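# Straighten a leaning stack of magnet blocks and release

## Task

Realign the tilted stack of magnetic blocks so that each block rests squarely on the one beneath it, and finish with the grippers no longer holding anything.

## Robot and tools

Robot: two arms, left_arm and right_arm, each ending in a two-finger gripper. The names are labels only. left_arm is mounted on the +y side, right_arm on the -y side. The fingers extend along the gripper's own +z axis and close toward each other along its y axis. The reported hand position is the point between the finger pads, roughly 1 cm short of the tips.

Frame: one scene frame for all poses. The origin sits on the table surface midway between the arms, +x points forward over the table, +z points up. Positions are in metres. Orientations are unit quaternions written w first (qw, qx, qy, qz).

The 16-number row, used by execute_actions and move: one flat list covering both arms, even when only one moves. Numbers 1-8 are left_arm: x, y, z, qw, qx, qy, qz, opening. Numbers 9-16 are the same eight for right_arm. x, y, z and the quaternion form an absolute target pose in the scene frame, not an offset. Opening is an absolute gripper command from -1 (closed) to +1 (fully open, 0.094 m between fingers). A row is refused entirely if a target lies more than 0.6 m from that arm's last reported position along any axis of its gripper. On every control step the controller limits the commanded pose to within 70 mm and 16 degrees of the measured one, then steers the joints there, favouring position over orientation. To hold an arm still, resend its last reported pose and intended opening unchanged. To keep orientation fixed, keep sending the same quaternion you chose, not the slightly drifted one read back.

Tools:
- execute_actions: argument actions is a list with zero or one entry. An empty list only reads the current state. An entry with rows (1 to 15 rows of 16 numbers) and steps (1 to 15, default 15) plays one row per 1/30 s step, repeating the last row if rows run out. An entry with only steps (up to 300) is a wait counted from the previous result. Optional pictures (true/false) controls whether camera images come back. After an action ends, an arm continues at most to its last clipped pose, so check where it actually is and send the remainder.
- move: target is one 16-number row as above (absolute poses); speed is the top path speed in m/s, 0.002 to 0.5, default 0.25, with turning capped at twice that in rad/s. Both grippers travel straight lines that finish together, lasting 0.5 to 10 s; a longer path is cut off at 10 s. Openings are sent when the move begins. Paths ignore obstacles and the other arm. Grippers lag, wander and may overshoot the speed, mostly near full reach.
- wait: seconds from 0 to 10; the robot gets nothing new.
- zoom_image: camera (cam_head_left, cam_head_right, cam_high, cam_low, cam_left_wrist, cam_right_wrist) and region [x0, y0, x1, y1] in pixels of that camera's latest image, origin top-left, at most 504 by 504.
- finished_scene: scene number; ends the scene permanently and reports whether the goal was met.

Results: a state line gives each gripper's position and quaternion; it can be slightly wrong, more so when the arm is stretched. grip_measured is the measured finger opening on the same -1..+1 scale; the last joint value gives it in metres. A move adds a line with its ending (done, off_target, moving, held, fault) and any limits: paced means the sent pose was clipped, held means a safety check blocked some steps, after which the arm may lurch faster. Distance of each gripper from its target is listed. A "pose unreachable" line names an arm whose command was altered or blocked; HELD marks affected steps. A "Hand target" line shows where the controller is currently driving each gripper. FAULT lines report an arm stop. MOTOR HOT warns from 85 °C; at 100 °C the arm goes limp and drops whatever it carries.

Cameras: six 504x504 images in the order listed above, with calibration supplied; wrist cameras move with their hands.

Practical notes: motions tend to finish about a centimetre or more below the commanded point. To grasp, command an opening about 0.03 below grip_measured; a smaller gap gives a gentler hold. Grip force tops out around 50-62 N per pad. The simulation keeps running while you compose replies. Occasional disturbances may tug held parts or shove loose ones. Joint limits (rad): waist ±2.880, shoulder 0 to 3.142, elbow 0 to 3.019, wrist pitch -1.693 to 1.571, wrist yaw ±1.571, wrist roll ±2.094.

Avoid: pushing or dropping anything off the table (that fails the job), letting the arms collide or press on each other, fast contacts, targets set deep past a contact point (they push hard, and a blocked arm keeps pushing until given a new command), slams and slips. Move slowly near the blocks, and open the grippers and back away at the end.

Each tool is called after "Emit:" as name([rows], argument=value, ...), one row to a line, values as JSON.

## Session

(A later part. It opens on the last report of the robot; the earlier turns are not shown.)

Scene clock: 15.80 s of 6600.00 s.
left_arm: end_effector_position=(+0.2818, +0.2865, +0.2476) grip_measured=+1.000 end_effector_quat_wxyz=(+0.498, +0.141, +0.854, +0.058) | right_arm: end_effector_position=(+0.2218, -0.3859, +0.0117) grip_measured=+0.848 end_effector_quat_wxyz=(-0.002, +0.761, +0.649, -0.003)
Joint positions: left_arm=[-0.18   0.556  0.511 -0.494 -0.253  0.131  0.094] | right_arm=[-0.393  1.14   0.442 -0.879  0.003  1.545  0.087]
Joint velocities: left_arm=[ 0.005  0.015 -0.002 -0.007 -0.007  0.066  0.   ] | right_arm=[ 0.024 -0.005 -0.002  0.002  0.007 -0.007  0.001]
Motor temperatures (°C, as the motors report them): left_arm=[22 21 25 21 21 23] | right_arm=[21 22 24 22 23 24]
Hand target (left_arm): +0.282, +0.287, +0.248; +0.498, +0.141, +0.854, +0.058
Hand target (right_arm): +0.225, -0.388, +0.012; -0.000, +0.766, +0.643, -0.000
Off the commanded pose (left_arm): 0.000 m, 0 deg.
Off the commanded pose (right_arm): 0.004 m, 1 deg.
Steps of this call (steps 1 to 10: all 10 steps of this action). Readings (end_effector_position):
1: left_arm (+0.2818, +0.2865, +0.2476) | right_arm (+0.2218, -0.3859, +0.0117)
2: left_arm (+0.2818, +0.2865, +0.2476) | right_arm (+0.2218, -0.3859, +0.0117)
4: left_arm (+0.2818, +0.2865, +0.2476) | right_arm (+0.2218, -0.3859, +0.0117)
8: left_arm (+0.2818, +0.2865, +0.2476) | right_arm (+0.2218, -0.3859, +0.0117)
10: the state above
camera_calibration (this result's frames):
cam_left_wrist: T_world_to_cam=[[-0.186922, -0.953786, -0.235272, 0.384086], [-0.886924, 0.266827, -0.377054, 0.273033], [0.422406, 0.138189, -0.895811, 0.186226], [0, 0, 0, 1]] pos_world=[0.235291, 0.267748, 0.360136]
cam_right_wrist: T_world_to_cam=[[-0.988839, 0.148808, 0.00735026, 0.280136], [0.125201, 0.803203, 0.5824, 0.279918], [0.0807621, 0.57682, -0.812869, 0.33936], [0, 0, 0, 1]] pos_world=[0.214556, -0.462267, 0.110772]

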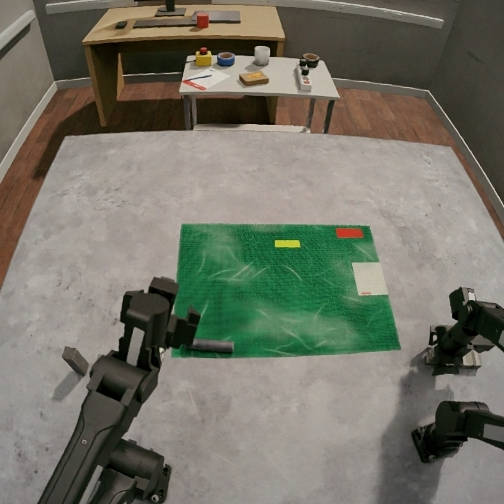

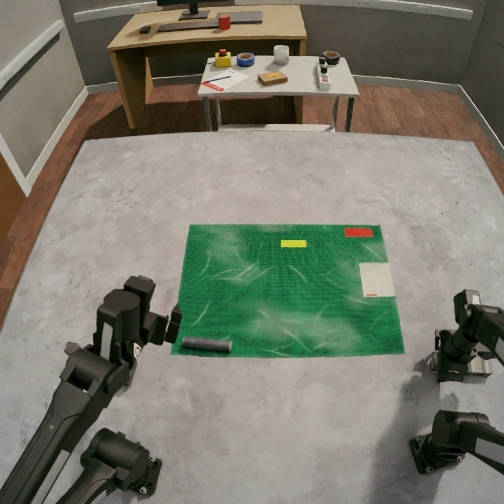

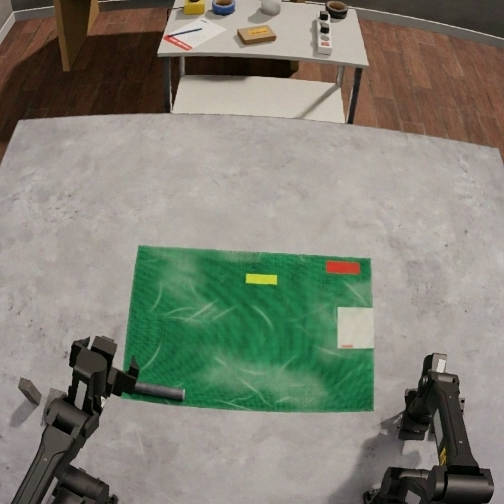

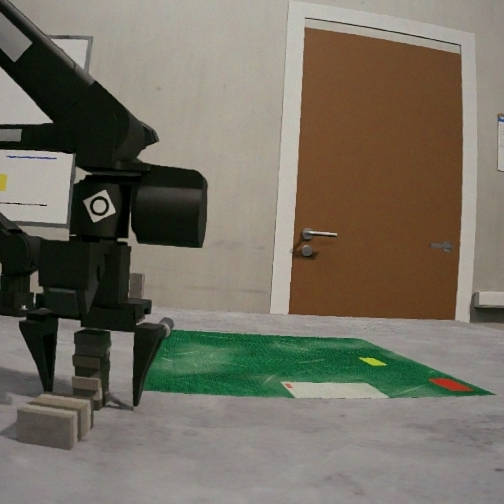

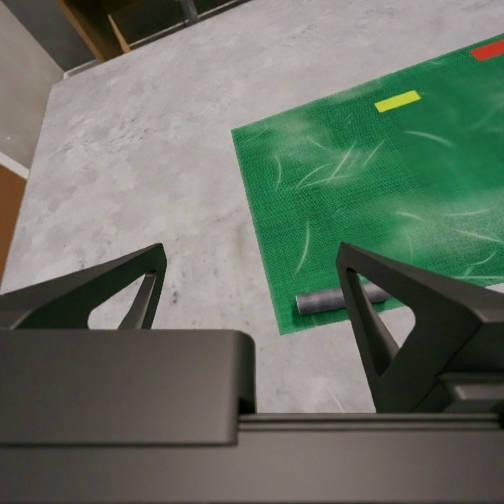

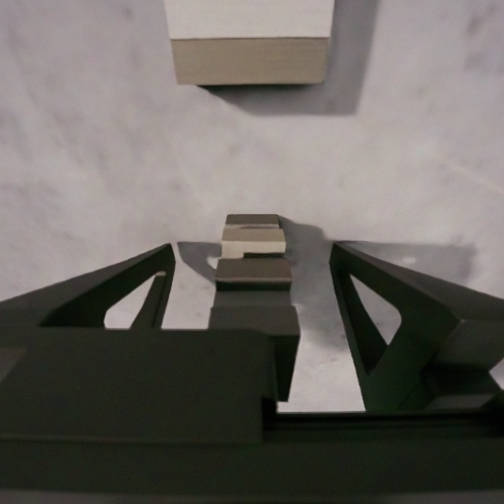

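Emit:
move(target=[0.2818,0.2865,0.2476,0.498,0.141,0.854,0.058,1,0.240,-0.391,0.070,0,0.0715,0.9974,0,0.85], speed=0.5)

Emit:
move(target=[0.2818,0.2865,0.2476,0.498,0.141,0.854,0.058,1,0.226,-0.388,0.041,0,0.0715,0.9974,0,0.4], speed=0.1)

Scene clock: 18.90 s of 6600.00 s.
left_arm: end_effector_position=(+0.2818, +0.2865, +0.2476) grip_measured=+1.000 end_effector_quat_wxyz=(+0.498, +0.141, +0.854, +0.058) | right_arm: end_effector_position=(+0.2199, -0.3859, +0.0510) grip_measured=+0.848 end_effector_quat_wxyz=(-0.026, +0.073, +0.997, +0.001)
Joint positions: left_arm=[-0.18   0.556  0.511 -0.494 -0.253  0.131  0.094] | right_arm=[-0.393  1.076  0.526 -1.074  0.005 -0.038  0.087]
Joint velocities: left_arm=[-0.005 -0.005 -0.002  0.012 -0.022 -0.037  0.   ] | right_arm=[-0.005 -0.005 -0.012 -0.002  0.037 -0.022  0.001]
Motor temperatures (°C, as the motors report them): left_arm=[22 21 25 21 21 23] | right_arm=[21 22 24 22 23 24]
Hand target (left_arm): +0.282, +0.287, +0.248; +0.498, +0.141, +0.854, +0.058
Hand target (right_arm): +0.240, -0.391, +0.069; +0.000, +0.072, +0.997, -0.000
Off the commanded pose (left_arm): 0.000 m, 0 deg.
Off the commanded pose (right_arm): 0.028 m, 3 deg.
move: off_target (right_arm)
camera_calibration (this result's frames):
cam_left_wrist: T_world_to_cam=[[-0.186922, -0.953786, -0.235272, 0.384086], [-0.886924, 0.266827, -0.377054, 0.273033], [0.422406, 0.138189, -0.895811, 0.186226], [0, 0, 0, 1]] pos_world=[0.235291, 0.267748, 0.360136]
cam_right_wrist: T_world_to_cam=[[-0.136395, -0.99065, 0.00285368, -0.34891], [-0.771963, 0.10809, 0.62641, 0.184035], [-0.620861, 0.0832364, -0.779489, 0.333537], [0, 0, 0, 1]] pos_world=[0.301559, -0.393303, 0.145702]

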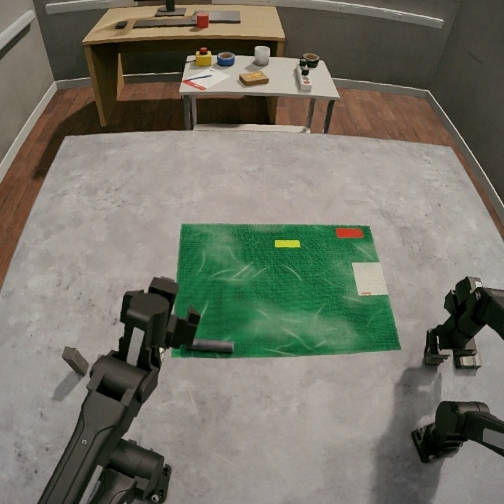

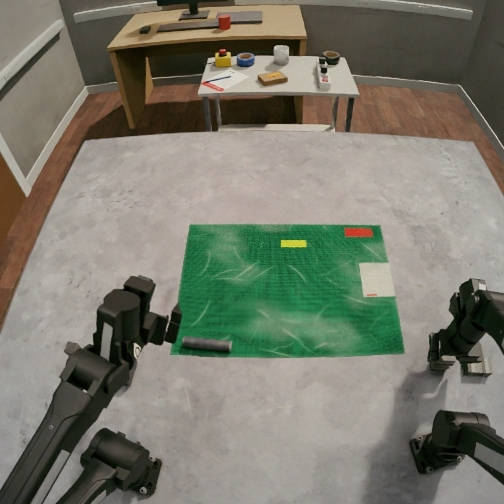

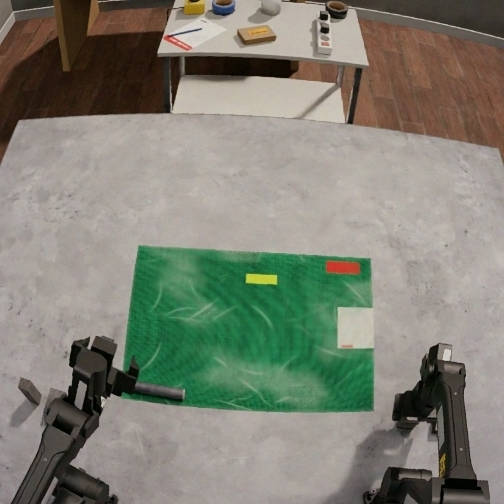

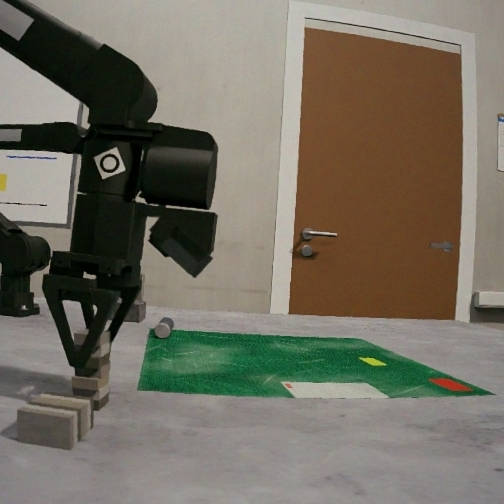

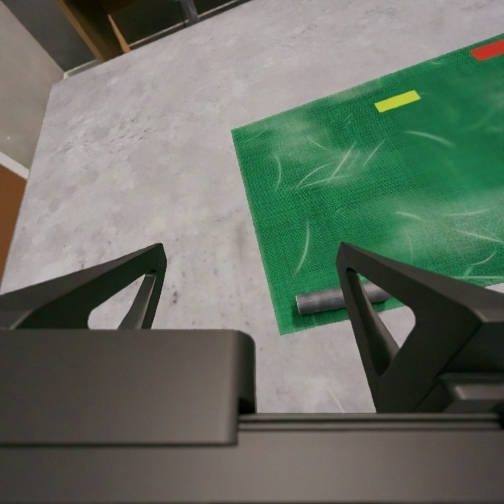

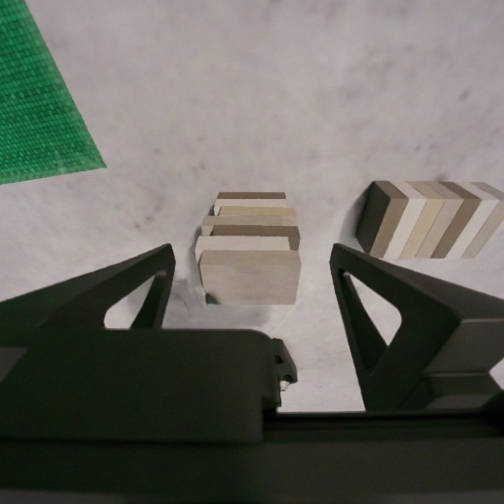

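Scene clock: 19.60 s of 6600.00 s.
left_arm: end_effector_position=(+0.2818, +0.2865, +0.2476) grip_measured=+1.000 end_effector_quat_wxyz=(+0.498, +0.141, +0.854, +0.058) | right_arm: end_effector_position=(+0.2222, -0.3860, +0.0397) grip_measured=+0.402 end_effector_quat_wxyz=(-0.008, +0.072, +0.997, -0.001)
Joint positions: left_arm=[-0.18   0.556  0.511 -0.494 -0.253  0.131  0.094] | right_arm=[-0.393  1.076  0.492 -1.002  0.003 -0.04   0.066]
Joint velocities: left_arm=[-0.015  0.005 -0.002 -0.022  0.022  0.022  0.   ] | right_arm=[ 0.005  0.015  0.012  0.007  0.066  0.022 -0.   ]
Motor temperatures (°C, as the motors report them): left_arm=[22 21 25 21 21 23] | right_arm=[21 22 24 22 23 24]
Hand target (left_arm): +0.282, +0.287, +0.248; +0.498, +0.141, +0.854, +0.058
Hand target (right_arm): +0.226, -0.388, +0.041; +0.000, +0.072, +0.997, +0.000
Off the commanded pose (left_arm): 0.000 m, 0 deg.
Off the commanded pose (right_arm): 0.004 m, 1 deg.
move: done
camera_calibration (this result's frames):
cam_left_wrist: T_world_to_cam=[[-0.186922, -0.953786, -0.235272, 0.384086], [-0.886924, 0.266827, -0.377054, 0.273033], [0.422406, 0.138189, -0.895811, 0.186226], [0, 0, 0, 1]] pos_world=[0.235291, 0.267748, 0.360136]
cam_right_wrist: T_world_to_cam=[[-0.134669, -0.990886, 0.00308526, -0.349209], [-0.795044, 0.10991, 0.596511, 0.19992], [-0.591413, 0.0778783, -0.802599, 0.318521], [0, 0, 0, 1]] pos_world=[0.300295, -0.392806, 0.137468]

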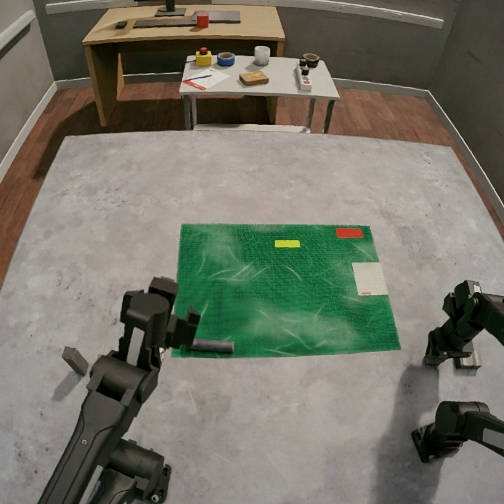

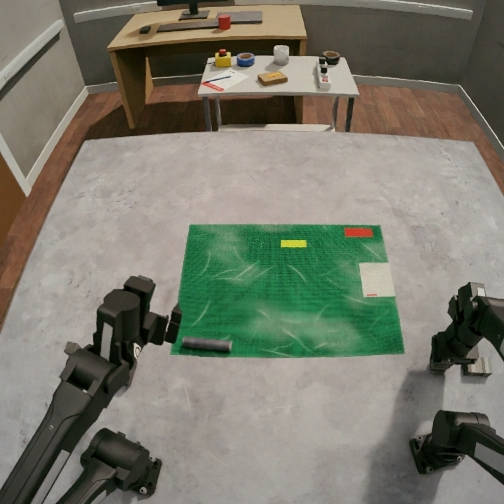

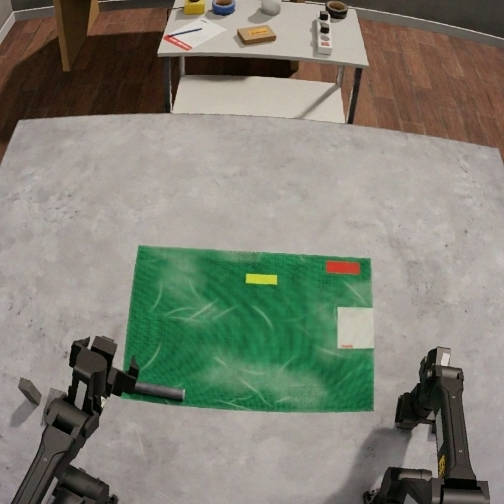

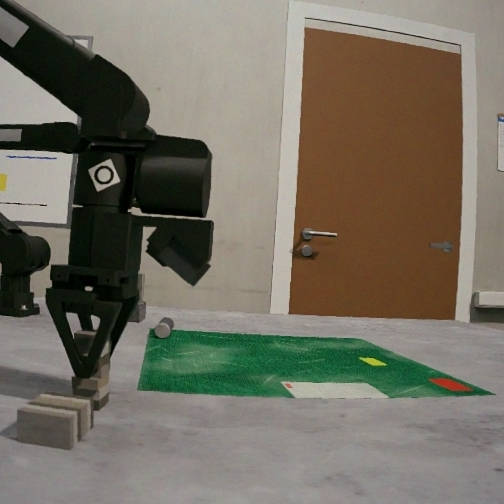

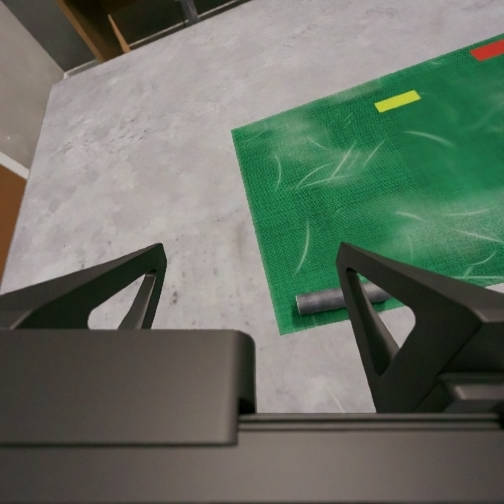

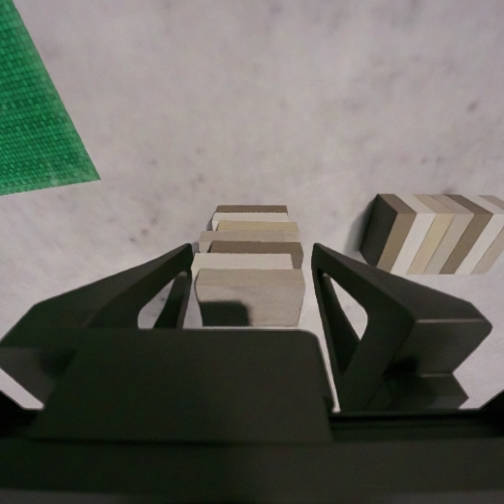

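Well centered, looks aligned. Long-axis pass.

Emit:
execute_actions([
  {"rows":[[0.2818,0.2865,0.2476,0.498,0.141,0.854,0.058,1,0.226,-0.388,0.041,0,0.075,0.997,0,0.25],[0.2818,0.2865,0.2476,0.498,0.141,0.854,0.058,1,0.226,-0.388,0.041,0,0.075,0.997,0,0.15],[0.2818,0.2865,0.2476,0.498,0.141,0.854,0.058,1,0.226,-0.388,0.041,0,0.075,0.997,0,0.10],[0.2818,0.2865,0.2476,0.498,0.141,0.854,0.058,1,0.226,-0.388,0.041,0,0.075,0.997,0,0.07],[0.2818,0.2865,0.2476,0.498,0.141,0.854,0.058,1,0.226,-0.388,0.041,0,0.075,0.997,0,0.04],[0.2818,0.2865,0.2476,0.498,0.141,0.854,0.058,1,0.226,-0.388,0.041,0,0.075,0.997,0,0.01],[0.2818,0.2865,0.2476,0.498,0.141,0.854,0.058,1,0.226,-0.388,0.041,0,0.075,0.997,0,-0.02],[0.2818,0.2865,0.2476,0.498,0.141,0.854,0.058,1,0.226,-0.388,0.041,0,0.075,0.997,0,-0.05],[0.2818,0.2865,0.2476,0.498,0.141,0.854,0.058,1,0.226,-0.388,0.041,0,0.075,0.997,0,-0.08],[0.2818,0.2865,0.2476,0.498,0.141,0.854,0.058,1,0.226,-0.388,0.041,0,0.075,0.997,0,-0.11],[0.2818,0.2865,0.2476,0.498,0.141,0.854,0.058,1,0.226,-0.388,0.041,0,0.075,0.997,0,-0.13],[0.2818,0.2865,0.2476,0.498,0.141,0.854,0.058,1,0.226,-0.388,0.041,0,0.075,0.997,0,-0.15],[0.2818,0.2865,0.2476,0.498,0.141,0.854,0.058,1,0.226,-0.388,0.041,0,0.075,0.997,0,-0.18]],"steps":15},
], pictures=false)

Emit:
execute_actions([
  {"rows":[[0.2818,0.2865,0.2476,0.498,0.141,0.854,0.058,1,0.226,-0.388,0.041,0,0.075,0.997,0,0.1],[0.2818,0.2865,0.2476,0.498,0.141,0.854,0.058,1,0.226,-0.388,0.041,0,0.075,0.997,0,0.1],[0.2818,0.2865,0.2476,0.498,0.141,0.854,0.058,1,0.226,-0.388,0.041,0,0.075,0.997,0,0.1],[0.2818,0.2865,0.2476,0.498,0.141,0.854,0.058,1,0.226,-0.388,0.041,0,0.075,0.997,0,0.1],[0.2818,0.2865,0.2476,0.498,0.141,0.854,0.058,1,0.226,-0.388,0.037,0,0.075,0.997,0,0.1],[0.2818,0.2865,0.2476,0.498,0.141,0.854,0.058,1,0.226,-0.388,0.033,0,0.075,0.997,0,0.1],[0.2818,0.2865,0.2476,0.498,0.141,0.854,0.058,1,0.226,-0.388,0.030,0,0.075,0.997,0,0.1],[0.2818,0.2865,0.2476,0.498,0.141,0.854,0.058,1,0.226,-0.388,0.027,0,0.075,0.997,0,0.1],[0.2818,0.2865,0.2476,0.498,0.141,0.854,0.058,1,0.226,-0.388,0.024,0,0.075,0.997,0,0.1]],"steps":15},
], pictures=false)

Emit:
execute_actions([
  {"rows":[[0.2818,0.2865,0.2476,0.498,0.141,0.854,0.058,1,0.226,-0.388,0.024,0,0.075,0.997,0,0.07],[0.2818,0.2865,0.2476,0.498,0.141,0.854,0.058,1,0.226,-0.388,0.024,0,0.075,0.997,0,0.04],[0.2818,0.2865,0.2476,0.498,0.141,0.854,0.058,1,0.226,-0.388,0.024,0,0.075,0.997,0,0.01],[0.2818,0.2865,0.2476,0.498,0.141,0.854,0.058,1,0.226,-0.388,0.024,0,0.075,0.997,0,-0.02],[0.2818,0.2865,0.2476,0.498,0.141,0.854,0.058,1,0.226,-0.388,0.024,0,0.075,0.997,0,-0.05],[0.2818,0.2865,0.2476,0.498,0.141,0.854,0.058,1,0.226,-0.388,0.024,0,0.075,0.997,0,-0.08],[0.2818,0.2865,0.2476,0.498,0.141,0.854,0.058,1,0.226,-0.388,0.024,0,0.075,0.997,0,-0.11],[0.2818,0.2865,0.2476,0.498,0.141,0.854,0.058,1,0.226,-0.388,0.024,0,0.075,0.997,0,-0.13],[0.2818,0.2865,0.2476,0.498,0.141,0.854,0.058,1,0.226,-0.388,0.024,0,0.075,0.997,0,-0.15],[0.2818,0.2865,0.2476,0.498,0.141,0.854,0.058,1,0.226,-0.388,0.024,0,0.075,0.997,0,-0.18]],"steps":13},
], pictures=false)

Emit:
execute_actions([
  {"rows":[[0.2818,0.2865,0.2476,0.498,0.141,0.854,0.058,1,0.226,-0.388,0.024,0,0.075,0.997,0,0.05],[0.2818,0.2865,0.2476,0.498,0.141,0.854,0.058,1,0.226,-0.388,0.024,0,0.075,0.997,0,0.05],[0.2818,0.2865,0.2476,0.498,0.141,0.854,0.058,1,0.226,-0.388,0.024,0,0.075,0.997,0,0.05],[0.2818,0.2865,0.2476,0.498,0.141,0.854,0.058,1,0.226,-0.388,0.024,0,0.075,0.997,0,0.05],[0.2818,0.2865,0.2476,0.498,0.141,0.854,0.058,1,0.226,-0.388,0.021,0,0.075,0.997,0,0.05],[0.2818,0.2865,0.2476,0.498,0.141,0.854,0.058,1,0.226,-0.388,0.018,0,0.075,0.997,0,0.05],[0.2818,0.2865,0.2476,0.498,0.141,0.854,0.058,1,0.226,-0.388,0.015,0,0.075,0.997,0,0.05],[0.2818,0.2865,0.2476,0.498,0.141,0.854,0.058,1,0.226,-0.388,0.012,0,0.075,0.997,0,0.05]],"steps":15},
], pictures=false)

Emit:
execute_actions([
  {"rows":[[0.2818,0.2865,0.2476,0.498,0.141,0.854,0.058,1,0.226,-0.388,0.012,0,0.075,0.997,0,0.02],[0.2818,0.2865,0.2476,0.498,0.141,0.854,0.058,1,0.226,-0.388,0.012,0,0.075,0.997,0,-0.01],[0.2818,0.2865,0.2476,0.498,0.141,0.854,0.058,1,0.226,-0.388,0.012,0,0.075,0.997,0,-0.04],[0.2818,0.2865,0.2476,0.498,0.141,0.854,0.058,1,0.226,-0.388,0.012,0,0.075,0.997,0,-0.07],[0.2818,0.2865,0.2476,0.498,0.141,0.854,0.058,1,0.226,-0.388,0.012,0,0.075,0.997,0,-0.10],[0.2818,0.2865,0.2476,0.498,0.141,0.854,0.058,1,0.226,-0.388,0.012,0,0.075,0.997,0,-0.12],[0.2818,0.2865,0.2476,0.498,0.141,0.854,0.058,1,0.226,-0.388,0.012,0,0.075,0.997,0,-0.14],[0.2818,0.2865,0.2476,0.498,0.141,0.854,0.058,1,0.226,-0.388,0.012,0,0.075,0.997,0,-0.16],[0.2818,0.2865,0.2476,0.498,0.141,0.854,0.058,1,0.226,-0.388,0.012,0,0.075,0.997,0,-0.18]],"steps":12},
], pictures=false)

Emit:
execute_actions([
  {"rows":[[0.2818,0.2865,0.2476,0.498,0.141,0.854,0.058,1,0.226,-0.388,0.012,0,0.075,0.997,0,0.6]],"steps":7},
], pictures=false)

Emit:
move(target=[0.2818,0.2865,0.2476,0.498,0.141,0.854,0.058,1,0.240,-0.391,0.11,0,0.075,0.997,0,0.6], speed=0.15)

Emit:
zoom_image(camera="cam_low", region=[40,315,150,425])

Emit:
zoom_image(camera="cam_right_wrist", region=[180,150,330,300])

Scene clock: 25.53 s of 6600.00 s.
left_arm: end_effector_position=(+0.2818, +0.2865, +0.2476) grip_measured=+1.000 end_effector_quat_wxyz=(+0.498, +0.141, +0.854, +0.058) | right_arm: end_effector_position=(+0.2227, -0.3853, +0.0397) grip_measured=-0.097 end_effector_quat_wxyz=(-0.007, +0.072, +0.997, +0.002)
Joint positions: left_arm=[-0.18   0.556  0.511 -0.494 -0.253  0.131  0.094] | right_arm=[-0.393  1.076  0.492 -1.    -0.002 -0.04   0.042]
Joint velocities: left_arm=[-0.024 -0.005 -0.002  0.007  0.037 -0.051  0.   ] | right_arm=[ 0.005 -0.005 -0.017 -0.012 -0.066 -0.11  -0.   ]
Motor temperatures (°C, as the motors report them): left_arm=[22 21 26 21 21 23] | right_arm=[21 22 24 22 23 24]
Hand target (left_arm): +0.282, +0.287, +0.248; +0.498, +0.141, +0.854, +0.058
Hand target (right_arm): +0.226, -0.388, +0.041; +0.000, +0.075, +0.997, -0.000
Off the commanded pose (left_arm): 0.000 m, 0 deg.
Off the commanded pose (right_arm): 0.004 m, 1 deg.
Steps of this call (steps 1 to 90: nothing new was sent; then 2.43 s passed at rest; steps 91 to 105: all 15 steps of this action). Readings (end_effector_position):
91: left_arm (+0.2818, +0.2865, +0.2476) | right_arm (+0.2223, -0.3861, +0.0397)
92: left_arm (+0.2818, +0.2865, +0.2476) | right_arm (+0.2223, -0.3861, +0.0397)
94: left_arm (+0.2818, +0.2865, +0.2476) | right_arm (+0.2224, -0.3855, +0.0397)
98: left_arm (+0.2818, +0.2865, +0.2476) | right_arm (+0.2225, -0.3852, +0.0397)
105: the state above

Scene clock: 26.03 s of 6600.00 s.
left_arm: end_effector_position=(+0.2818, +0.2865, +0.2476) grip_measured=+1.000 end_effector_quat_wxyz=(+0.498, +0.141, +0.854, +0.058) | right_arm: end_effector_position=(+0.2213, -0.3850, +0.0235) grip_measured=+0.098 end_effector_quat_wxyz=(-0.006, +0.072, +0.997, +0.002)
Joint positions: left_arm=[-0.18   0.556  0.511 -0.494 -0.253  0.131  0.094] | right_arm=[-0.393  1.11   0.462 -0.935 -0.002 -0.04   0.052]
Joint velocities: left_arm=[-0.015 -0.005 -0.007 -0.012  0.007  0.007  0.   ] | right_arm=[-0.005 -0.005 -0.012  0.007  0.007  0.037 -0.001]
Motor temperatures (°C, as the motors report them): left_arm=[22 21 26 21 21 23] | right_arm=[21 22 24 22 23 24]
Hand target (left_arm): +0.282, +0.287, +0.248; +0.498, +0.141, +0.854, +0.058
Hand target (right_arm): +0.226, -0.388, +0.024; -0.000, +0.075, +0.997, +0.000
Off the commanded pose (left_arm): 0.000 m, 0 deg.
Off the commanded pose (right_arm): 0.006 m, 1 deg.
Steps of this call (steps 1 to 15: all 15 steps of this action). Readings (end_effector_position):
1: left_arm (+0.2818, +0.2865, +0.2476) | right_arm (+0.2227, -0.3853, +0.0397)
2: left_arm (+0.2818, +0.2865, +0.2476) | right_arm (+0.2228, -0.3853, +0.0397)
4: left_arm (+0.2818, +0.2865, +0.2476) | right_arm (+0.2226, -0.3853, +0.0396)
8: left_arm (+0.2818, +0.2865, +0.2476) | right_arm (+0.2249, -0.3857, +0.0351)
15: the state above

Scene clock: 26.47 s of 6600.00 s.
left_arm: end_effector_position=(+0.2818, +0.2865, +0.2476) grip_measured=+1.000 end_effector_quat_wxyz=(+0.498, +0.141, +0.854, +0.058) | right_arm: end_effector_position=(+0.2222, -0.3857, +0.0235) grip_measured=-0.097 end_effector_quat_wxyz=(-0.004, +0.073, +0.997, +0.001)
Joint positions: left_arm=[-0.18   0.556  0.511 -0.494 -0.253  0.131  0.094] | right_arm=[-0.395  1.11   0.462 -0.931 -0.001 -0.04   0.042]
Joint velocities: left_arm=[ 0.024  0.015 -0.012 -0.002  0.007  0.007  0.   ] | right_arm=[ 0.005 -0.015 -0.012 -0.007 -0.007 -0.007  0.   ]
Motor temperatures (°C, as the motors report them): left_arm=[22 21 26 21 21 23] | right_arm=[21 22 24 22 23 24]
Hand target (left_arm): +0.282, +0.287, +0.248; +0.498, +0.141, +0.854, +0.058
Hand target (right_arm): +0.226, -0.388, +0.024; +0.000, +0.075, +0.997, +0.000
Off the commanded pose (left_arm): 0.000 m, 0 deg.
Off the commanded pose (right_arm): 0.004 m, 1 deg.
Steps of this call (steps 1 to 13: all 13 steps of this action). Readings (end_effector_position):
1: left_arm (+0.2818, +0.2865, +0.2476) | right_arm (+0.2215, -0.3852, +0.0235)
2: left_arm (+0.2818, +0.2865, +0.2476) | right_arm (+0.2216, -0.3855, +0.0235)
4: left_arm (+0.2818, +0.2865, +0.2476) | right_arm (+0.2220, -0.3859, +0.0235)
8: left_arm (+0.2818, +0.2865, +0.2476) | right_arm (+0.2222, -0.3857, +0.0235)
13: the state above

Scene clock: 26.97 s of 6600.00 s.
left_arm: end_effector_position=(+0.2818, +0.2865, +0.2476) grip_measured=+1.000 end_effector_quat_wxyz=(+0.498, +0.141, +0.854, +0.058) | right_arm: end_effector_position=(+0.2216, -0.3856, +0.0117) grip_measured=+0.048 end_effector_quat_wxyz=(-0.005, +0.073, +0.997, +0.001)
Joint positions: left_arm=[-0.18   0.556  0.511 -0.494 -0.253  0.131  0.094] | right_arm=[-0.395  1.143  0.444 -0.883 -0.001 -0.04   0.049]
Joint velocities: left_arm=[ 0.005 -0.005 -0.002 -0.007 -0.037 -0.022  0.   ] | right_arm=[-0.034 -0.005  0.002  0.007 -0.051  0.051  0.   ]
Motor temperatures (°C, as the motors report them): left_arm=[22 21 26 21 21 23] | right_arm=[21 22 24 22 23 24]
Hand target (left_arm): +0.282, +0.287, +0.248; +0.498, +0.141, +0.854, +0.058
Hand target (right_arm): +0.226, -0.388, +0.012; +0.000, +0.075, +0.997, +0.000
Off the commanded pose (left_arm): 0.000 m, 0 deg.
Off the commanded pose (right_arm): 0.005 m, 1 deg.
Steps of this call (steps 1 to 15: all 15 steps of this action). Readings (end_effector_position):
1: left_arm (+0.2818, +0.2865, +0.2476) | right_arm (+0.2222, -0.3857, +0.0235)
2: left_arm (+0.2818, +0.2865, +0.2476) | right_arm (+0.2223, -0.3857, +0.0235)
4: left_arm (+0.2818, +0.2865, +0.2476) | right_arm (+0.2223, -0.3857, +0.0235)
8: left_arm (+0.2818, +0.2865, +0.2476) | right_arm (+0.2252, -0.3863, +0.0201)
15: the state above

Scene clock: 27.37 s of 6600.00 s.
left_arm: end_effector_position=(+0.2818, +0.2865, +0.2476) grip_measured=+1.000 end_effector_quat_wxyz=(+0.498, +0.141, +0.854, +0.058) | right_arm: end_effector_position=(+0.2223, -0.3857, +0.0117) grip_measured=-0.096 end_effector_quat_wxyz=(-0.004, +0.073, +0.997, +0.001)
Joint positions: left_arm=[-0.18   0.556  0.511 -0.494 -0.253  0.131  0.094] | right_arm=[-0.395  1.143  0.444 -0.881 -0.001 -0.04   0.042]
Joint velocities: left_arm=[-0.005  0.005 -0.007  0.002 -0.037  0.007  0.   ] | right_arm=[-0.015 -0.005 -0.007 -0.002 -0.037 -0.022 -0.001]
Motor temperatures (°C, as the motors report them): left_arm=[22 21 26 21 21 23] | right_arm=[21 22 24 22 23 24]
Hand target (left_arm): +0.282, +0.287, +0.248; +0.498, +0.141, +0.854, +0.058
Hand target (right_arm): +0.226, -0.388, +0.012; -0.000, +0.075, +0.997, +0.000
Off the commanded pose (left_arm): 0.000 m, 0 deg.
Off the commanded pose (right_arm): 0.004 m, 1 deg.
Steps of this call (steps 1 to 12: all 12 steps of this action). Readings (end_effector_position):
1: left_arm (+0.2818, +0.2865, +0.2476) | right_arm (+0.2218, -0.3856, +0.0117)
2: left_arm (+0.2818, +0.2865, +0.2476) | right_arm (+0.2220, -0.3857, +0.0117)
4: left_arm (+0.2818, +0.2865, +0.2476) | right_arm (+0.2222, -0.3857, +0.0117)
8: left_arm (+0.2818, +0.2865, +0.2476) | right_arm (+0.2223, -0.3857, +0.0117)
12: the state above

Scene clock: 27.60 s of 6600.00 s.
left_arm: end_effector_position=(+0.2818, +0.2865, +0.2476) grip_measured=+1.000 end_effector_quat_wxyz=(+0.498, +0.141, +0.854, +0.058) | right_arm: end_effector_position=(+0.2225, -0.3857, +0.0117) grip_measured=+0.598 end_effector_quat_wxyz=(-0.004, +0.073, +0.997, +0.001)
Joint positions: left_arm=[-0.18   0.556  0.511 -0.494 -0.253  0.131  0.094] | right_arm=[-0.395  1.143  0.444 -0.88  -0.001 -0.04   0.075]
Joint velocities: left_arm=[-0.005 -0.005 -0.012  0.007  0.007 -0.007  0.   ] | right_arm=[-0.015 -0.005  0.002  0.007 -0.081  0.007  0.   ]
Motor temperatures (°C, as the motors report them): left_arm=[22 21 26 21 21 23] | right_arm=[21 22 24 22 23 24]
Hand target (left_arm): +0.282, +0.287, +0.248; +0.498, +0.141, +0.854, +0.058
Hand target (right_arm): +0.226, -0.388, +0.012; -0.000, +0.075, +0.997, +0.000
Off the commanded pose (left_arm): 0.000 m, 0 deg.
Off the commanded pose (right_arm): 0.004 m, 1 deg.
Steps of this call (steps 1 to 7: all 7 steps of this action). Readings (end_effector_position):
1: left_arm (+0.2818, +0.2865, +0.2476) | right_arm (+0.2224, -0.3857, +0.0117)
2: left_arm (+0.2818, +0.2865, +0.2476) | right_arm (+0.2225, -0.3857, +0.0117)
4: left_arm (+0.2818, +0.2865, +0.2476) | right_arm (+0.2225, -0.3857, +0.0117)
7: the state above

Scene clock: 28.87 s of 6600.00 s.
left_arm: end_effector_position=(+0.2818, +0.2865, +0.2476) grip_measured=+1.000 end_effector_quat_wxyz=(+0.498, +0.141, +0.854, +0.058) | right_arm: end_effector_position=(+0.2254, -0.3863, +0.0916) grip_measured=+0.598 end_effector_quat_wxyz=(-0.022, +0.073, +0.997, +0.003)
Joint positions: left_arm=[-0.18   0.556  0.511 -0.494 -0.253  0.131  0.094] | right_arm=[-0.395  1.016  0.61  -1.209 -0.001 -0.04   0.075]
Joint velocities: left_arm=[ 0.005 -0.005  0.002 -0.002  0.007 -0.037  0.   ] | right_arm=[-0.005 -0.005 -0.002 -0.007  0.007  0.022  0.   ]
Motor temperatures (°C, as the motors report them): left_arm=[22 21 26 21 21 23] | right_arm=[21 22 25 22 23 24]
Hand target (left_arm): +0.282, +0.287, +0.248; +0.498, +0.141, +0.854, +0.058
Hand target (right_arm): +0.241, -0.391, +0.109; -0.000, +0.075, +0.997, -0.000
Off the commanded pose (left_arm): 0.000 m, 0 deg.
Off the commanded pose (right_arm): 0.024 m, 3 deg.
move: off_target (right_arm)
camera_calibration (this result's frames):
cam_left_wrist: T_world_to_cam=[[-0.186922, -0.953786, -0.235272, 0.384086], [-0.886924, 0.266827, -0.377054, 0.273033], [0.422406, 0.138189, -0.895811, 0.186226], [0, 0, 0, 1]] pos_world=[0.235291, 0.267748, 0.360136]
cam_right_wrist: T_world_to_cam=[[-0.135919, -0.990717, -0.00257937, -0.348274], [-0.777587, 0.105065, 0.619935, 0.163554], [-0.613909, 0.0862667, -0.784649, 0.368767], [0, 0, 0, 1]] pos_world=[0.30623, -0.394037, 0.187061]

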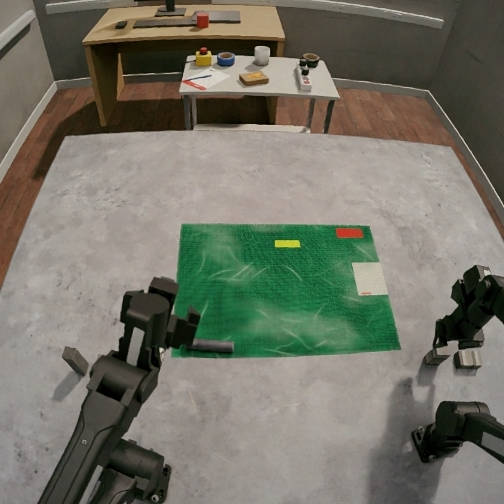

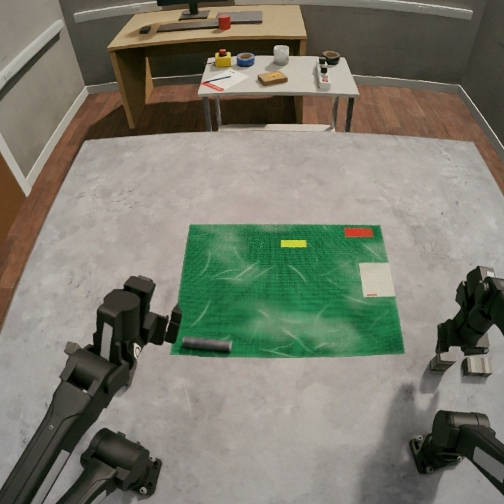

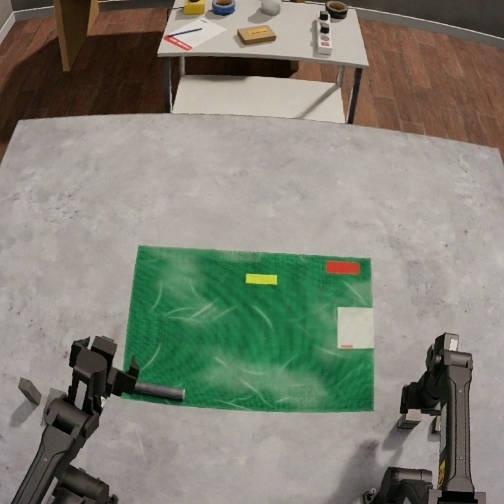

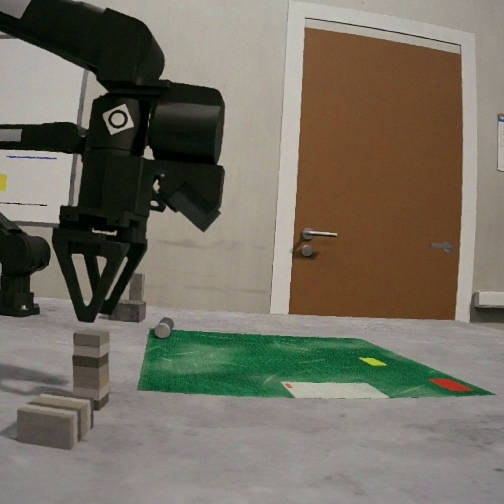

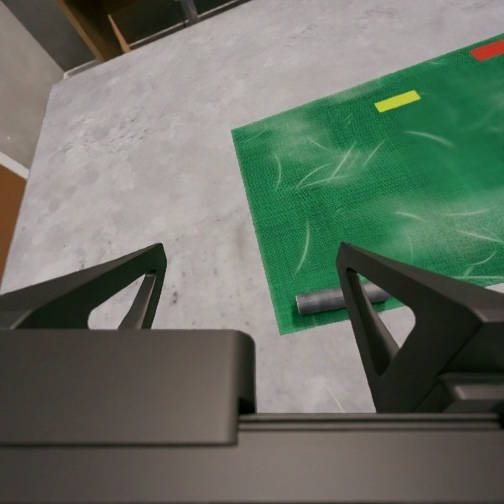

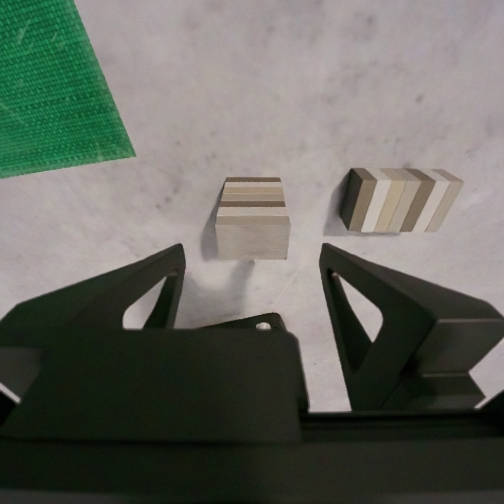

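Region (40, 315, 150, 425) of cam_low's 504x504 image, scaled by 4.582, with more detail than that image has.

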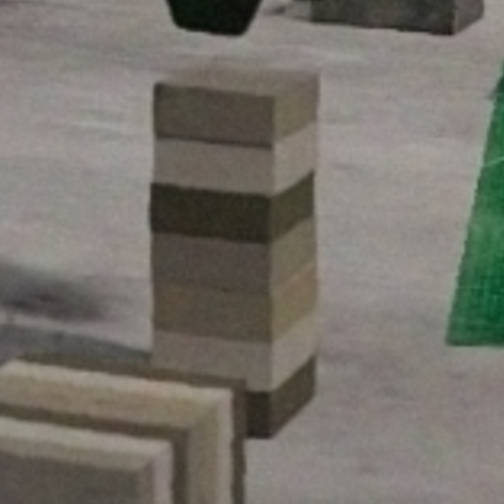

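Region (180, 150, 330, 300) of cam_right_wrist's 504x504 image, scaled by 3.360, with more detail than that image has.

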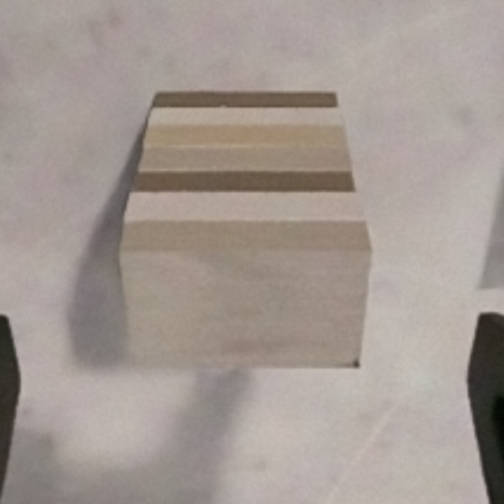

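Emit:
move(target=[0.2818,0.2865,0.2476,0.498,0.141,0.854,0.058,1,0.2265,-0.388,0.038,0,0.762,0.647,0,0.7], speed=0.5)

Scene clock: 31.80 s of 6600.00 s.
left_arm: end_effector_position=(+0.2818, +0.2865, +0.2476) grip_measured=+1.000 end_effector_quat_wxyz=(+0.498, +0.141, +0.854, +0.058) | right_arm: end_effector_position=(+0.2228, -0.3872, +0.0389) grip_measured=+0.698 end_effector_quat_wxyz=(-0.003, +0.760, +0.650, +0.001)
Joint positions: left_arm=[-0.18   0.556  0.511 -0.494 -0.253  0.131  0.094] | right_arm=[-0.405  1.071  0.487 -0.99  -0.005  1.53   0.08 ]
Joint velocities: left_arm=[-0.005  0.005  0.017  0.007  0.037 -0.037  0.   ] | right_arm=[-0.005 -0.015  0.007 -0.007 -0.037  0.051 -0.   ]
Motor temperatures (°C, as the motors report them): left_arm=[22 21 26 21 21 23] | right_arm=[21 22 25 22 23 24]
Hand target (left_arm): +0.282, +0.287, +0.248; +0.498, +0.141, +0.854, +0.058
Hand target (right_arm): +0.226, -0.388, +0.038; -0.000, +0.762, +0.647, +0.001
Off the commanded pose (left_arm): 0.000 m, 0 deg.
Off the commanded pose (right_arm): 0.004 m, 1 deg.
move: done
camera_calibration (this result's frames):
cam_left_wrist: T_world_to_cam=[[-0.186922, -0.953786, -0.235272, 0.384086], [-0.886924, 0.266827, -0.377054, 0.273033], [0.422406, 0.138189, -0.895811, 0.186226], [0, 0, 0, 1]] pos_world=[0.235291, 0.267748, 0.360136]
cam_right_wrist: T_world_to_cam=[[-0.989471, 0.144655, 0.00471911, 0.279773], [0.119694, 0.799533, 0.588575, 0.264557], [0.0813672, 0.582943, -0.808429, 0.36421], [0, 0, 0, 1]] pos_world=[0.215527, -0.464306, 0.137406]

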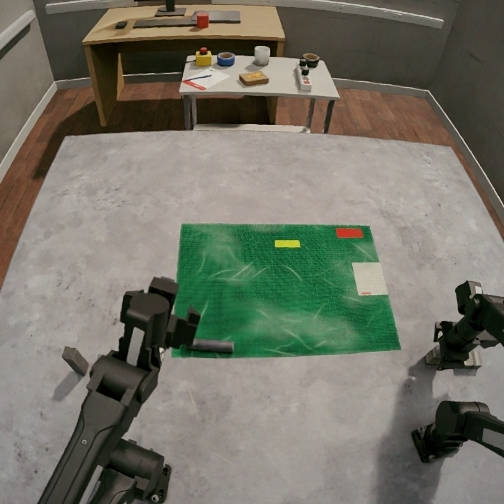

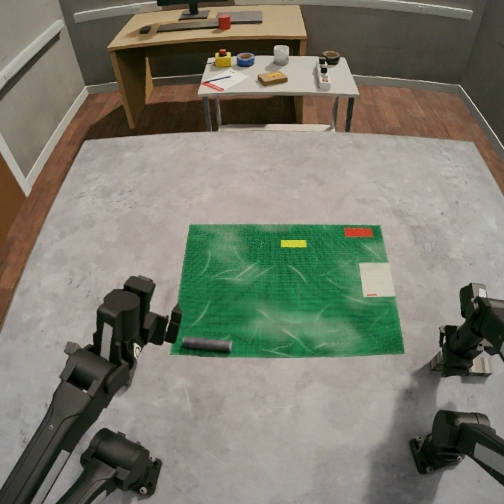

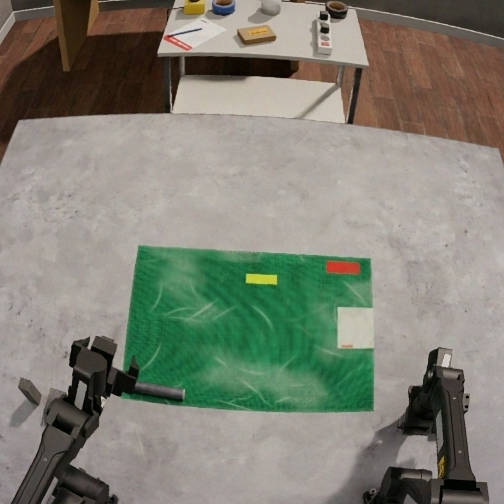

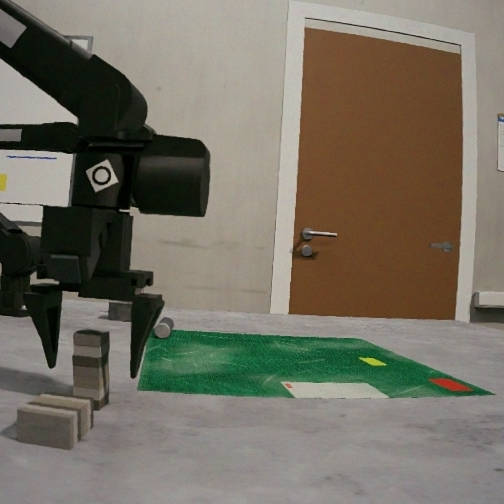

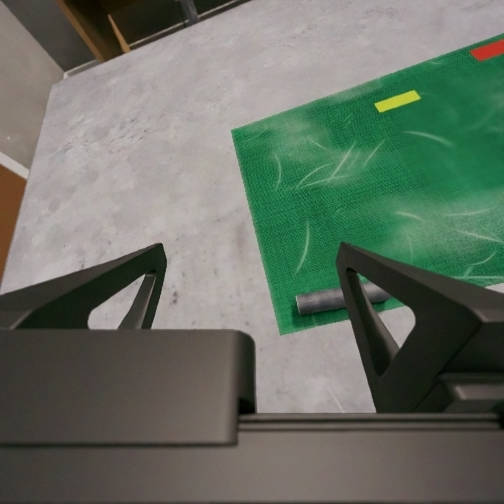

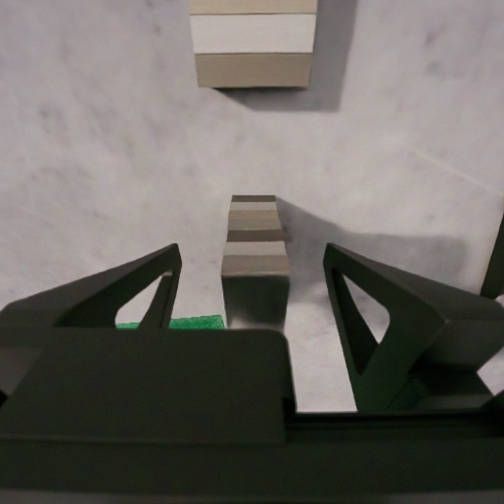

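Emit:
execute_actions([
  {"rows":[[0.2818,0.2865,0.2476,0.498,0.141,0.854,0.058,1,0.2245,-0.388,0.036,0,0.762,0.647,0,-0.3]],"steps":12},
])

Scene clock: 32.77 s of 6600.00 s.
left_arm: end_effector_position=(+0.2818, +0.2865, +0.2476) grip_measured=+1.000 end_effector_quat_wxyz=(+0.498, +0.141, +0.854, +0.058) | right_arm: end_effector_position=(+0.2215, -0.3872, +0.0367) grip_measured=-0.298 end_effector_quat_wxyz=(-0.003, +0.760, +0.649, +0.000)
Joint positions: left_arm=[-0.18   0.556  0.511 -0.494 -0.253  0.131  0.094] | right_arm=[-0.405  1.072  0.48  -0.983 -0.004  1.533  0.033]
Joint velocities: left_arm=[ 0.005 -0.015 -0.007 -0.012 -0.022 -0.066  0.   ] | right_arm=[-0.005  0.005 -0.007 -0.022  0.037 -0.007  0.   ]
Motor temperatures (°C, as the motors report them): left_arm=[22 21 26 21 21 23] | right_arm=[21 22 25 22 23 24]
Hand target (left_arm): +0.282, +0.287, +0.248; +0.498, +0.141, +0.854, +0.058
Hand target (right_arm): +0.224, -0.388, +0.036; -0.000, +0.762, +0.647, -0.000
Off the commanded pose (left_arm): 0.000 m, 0 deg.
Off the commanded pose (right_arm): 0.003 m, 0 deg.
Steps of this call (steps 1 to 17: nothing new was sent; steps 18 to 29: all 12 steps of this action). Readings (end_effector_position):
18: left_arm (+0.2818, +0.2865, +0.2476) | right_arm (+0.2228, -0.3873, +0.0386)
19: left_arm (+0.2818, +0.2865, +0.2476) | right_arm (+0.2229, -0.3874, +0.0383)
21: left_arm (+0.2818, +0.2865, +0.2476) | right_arm (+0.2224, -0.3873, +0.0375)
25: left_arm (+0.2818, +0.2865, +0.2476) | right_arm (+0.2214, -0.3871, +0.0367)
29: the state above
camera_calibration (this result's frames):
cam_left_wrist: T_world_to_cam=[[-0.186922, -0.953786, -0.235272, 0.384086], [-0.886924, 0.266827, -0.377054, 0.273033], [0.422406, 0.138189, -0.895811, 0.186226], [0, 0, 0, 1]] pos_world=[0.235291, 0.267748, 0.360136]
cam_right_wrist: T_world_to_cam=[[-0.989082, 0.147297, 0.00440605, 0.279501], [0.121744, 0.79992, 0.587628, 0.265658], [0.0830317, 0.581749, -0.809119, 0.361752], [0, 0, 0, 1]] pos_world=[0.214071, -0.464124, 0.13536]

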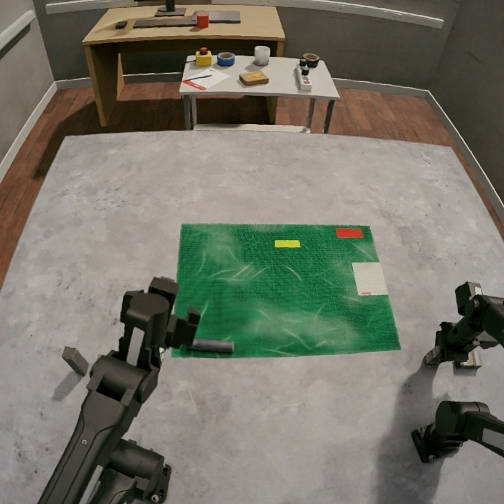

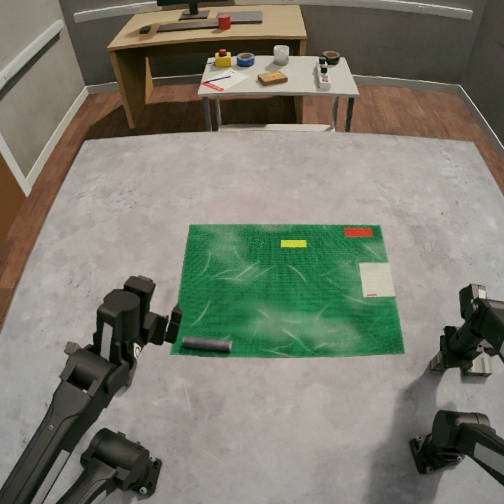

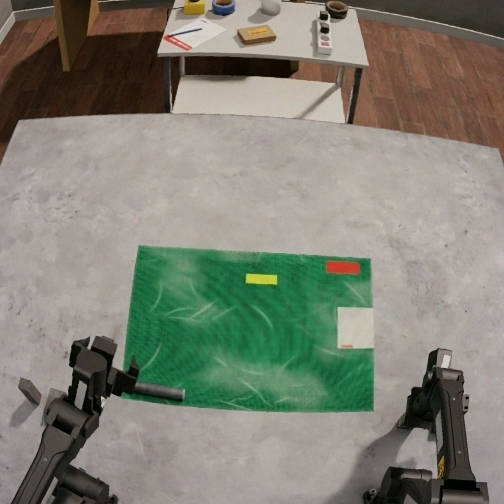

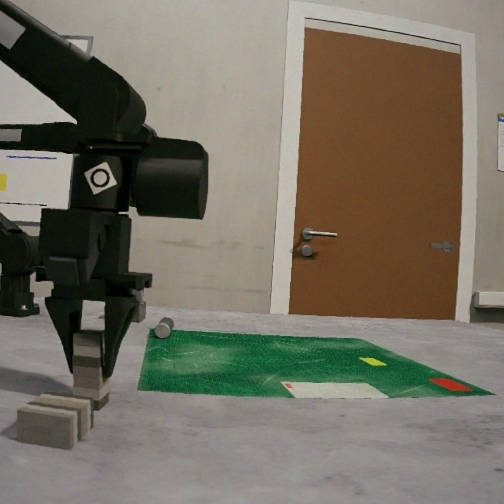

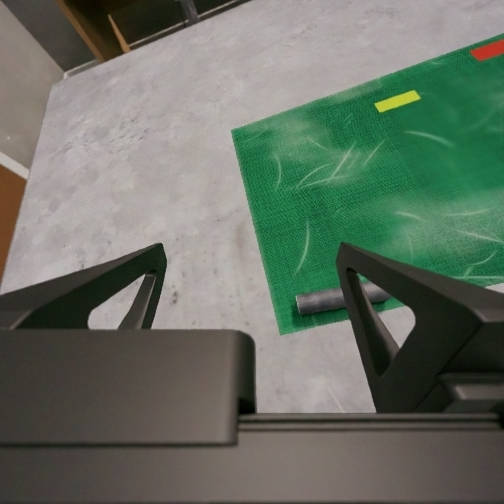

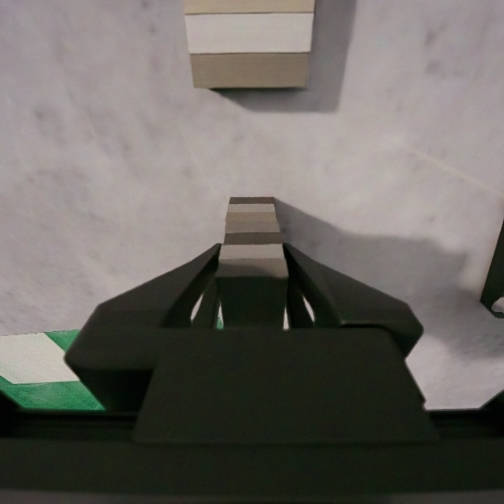

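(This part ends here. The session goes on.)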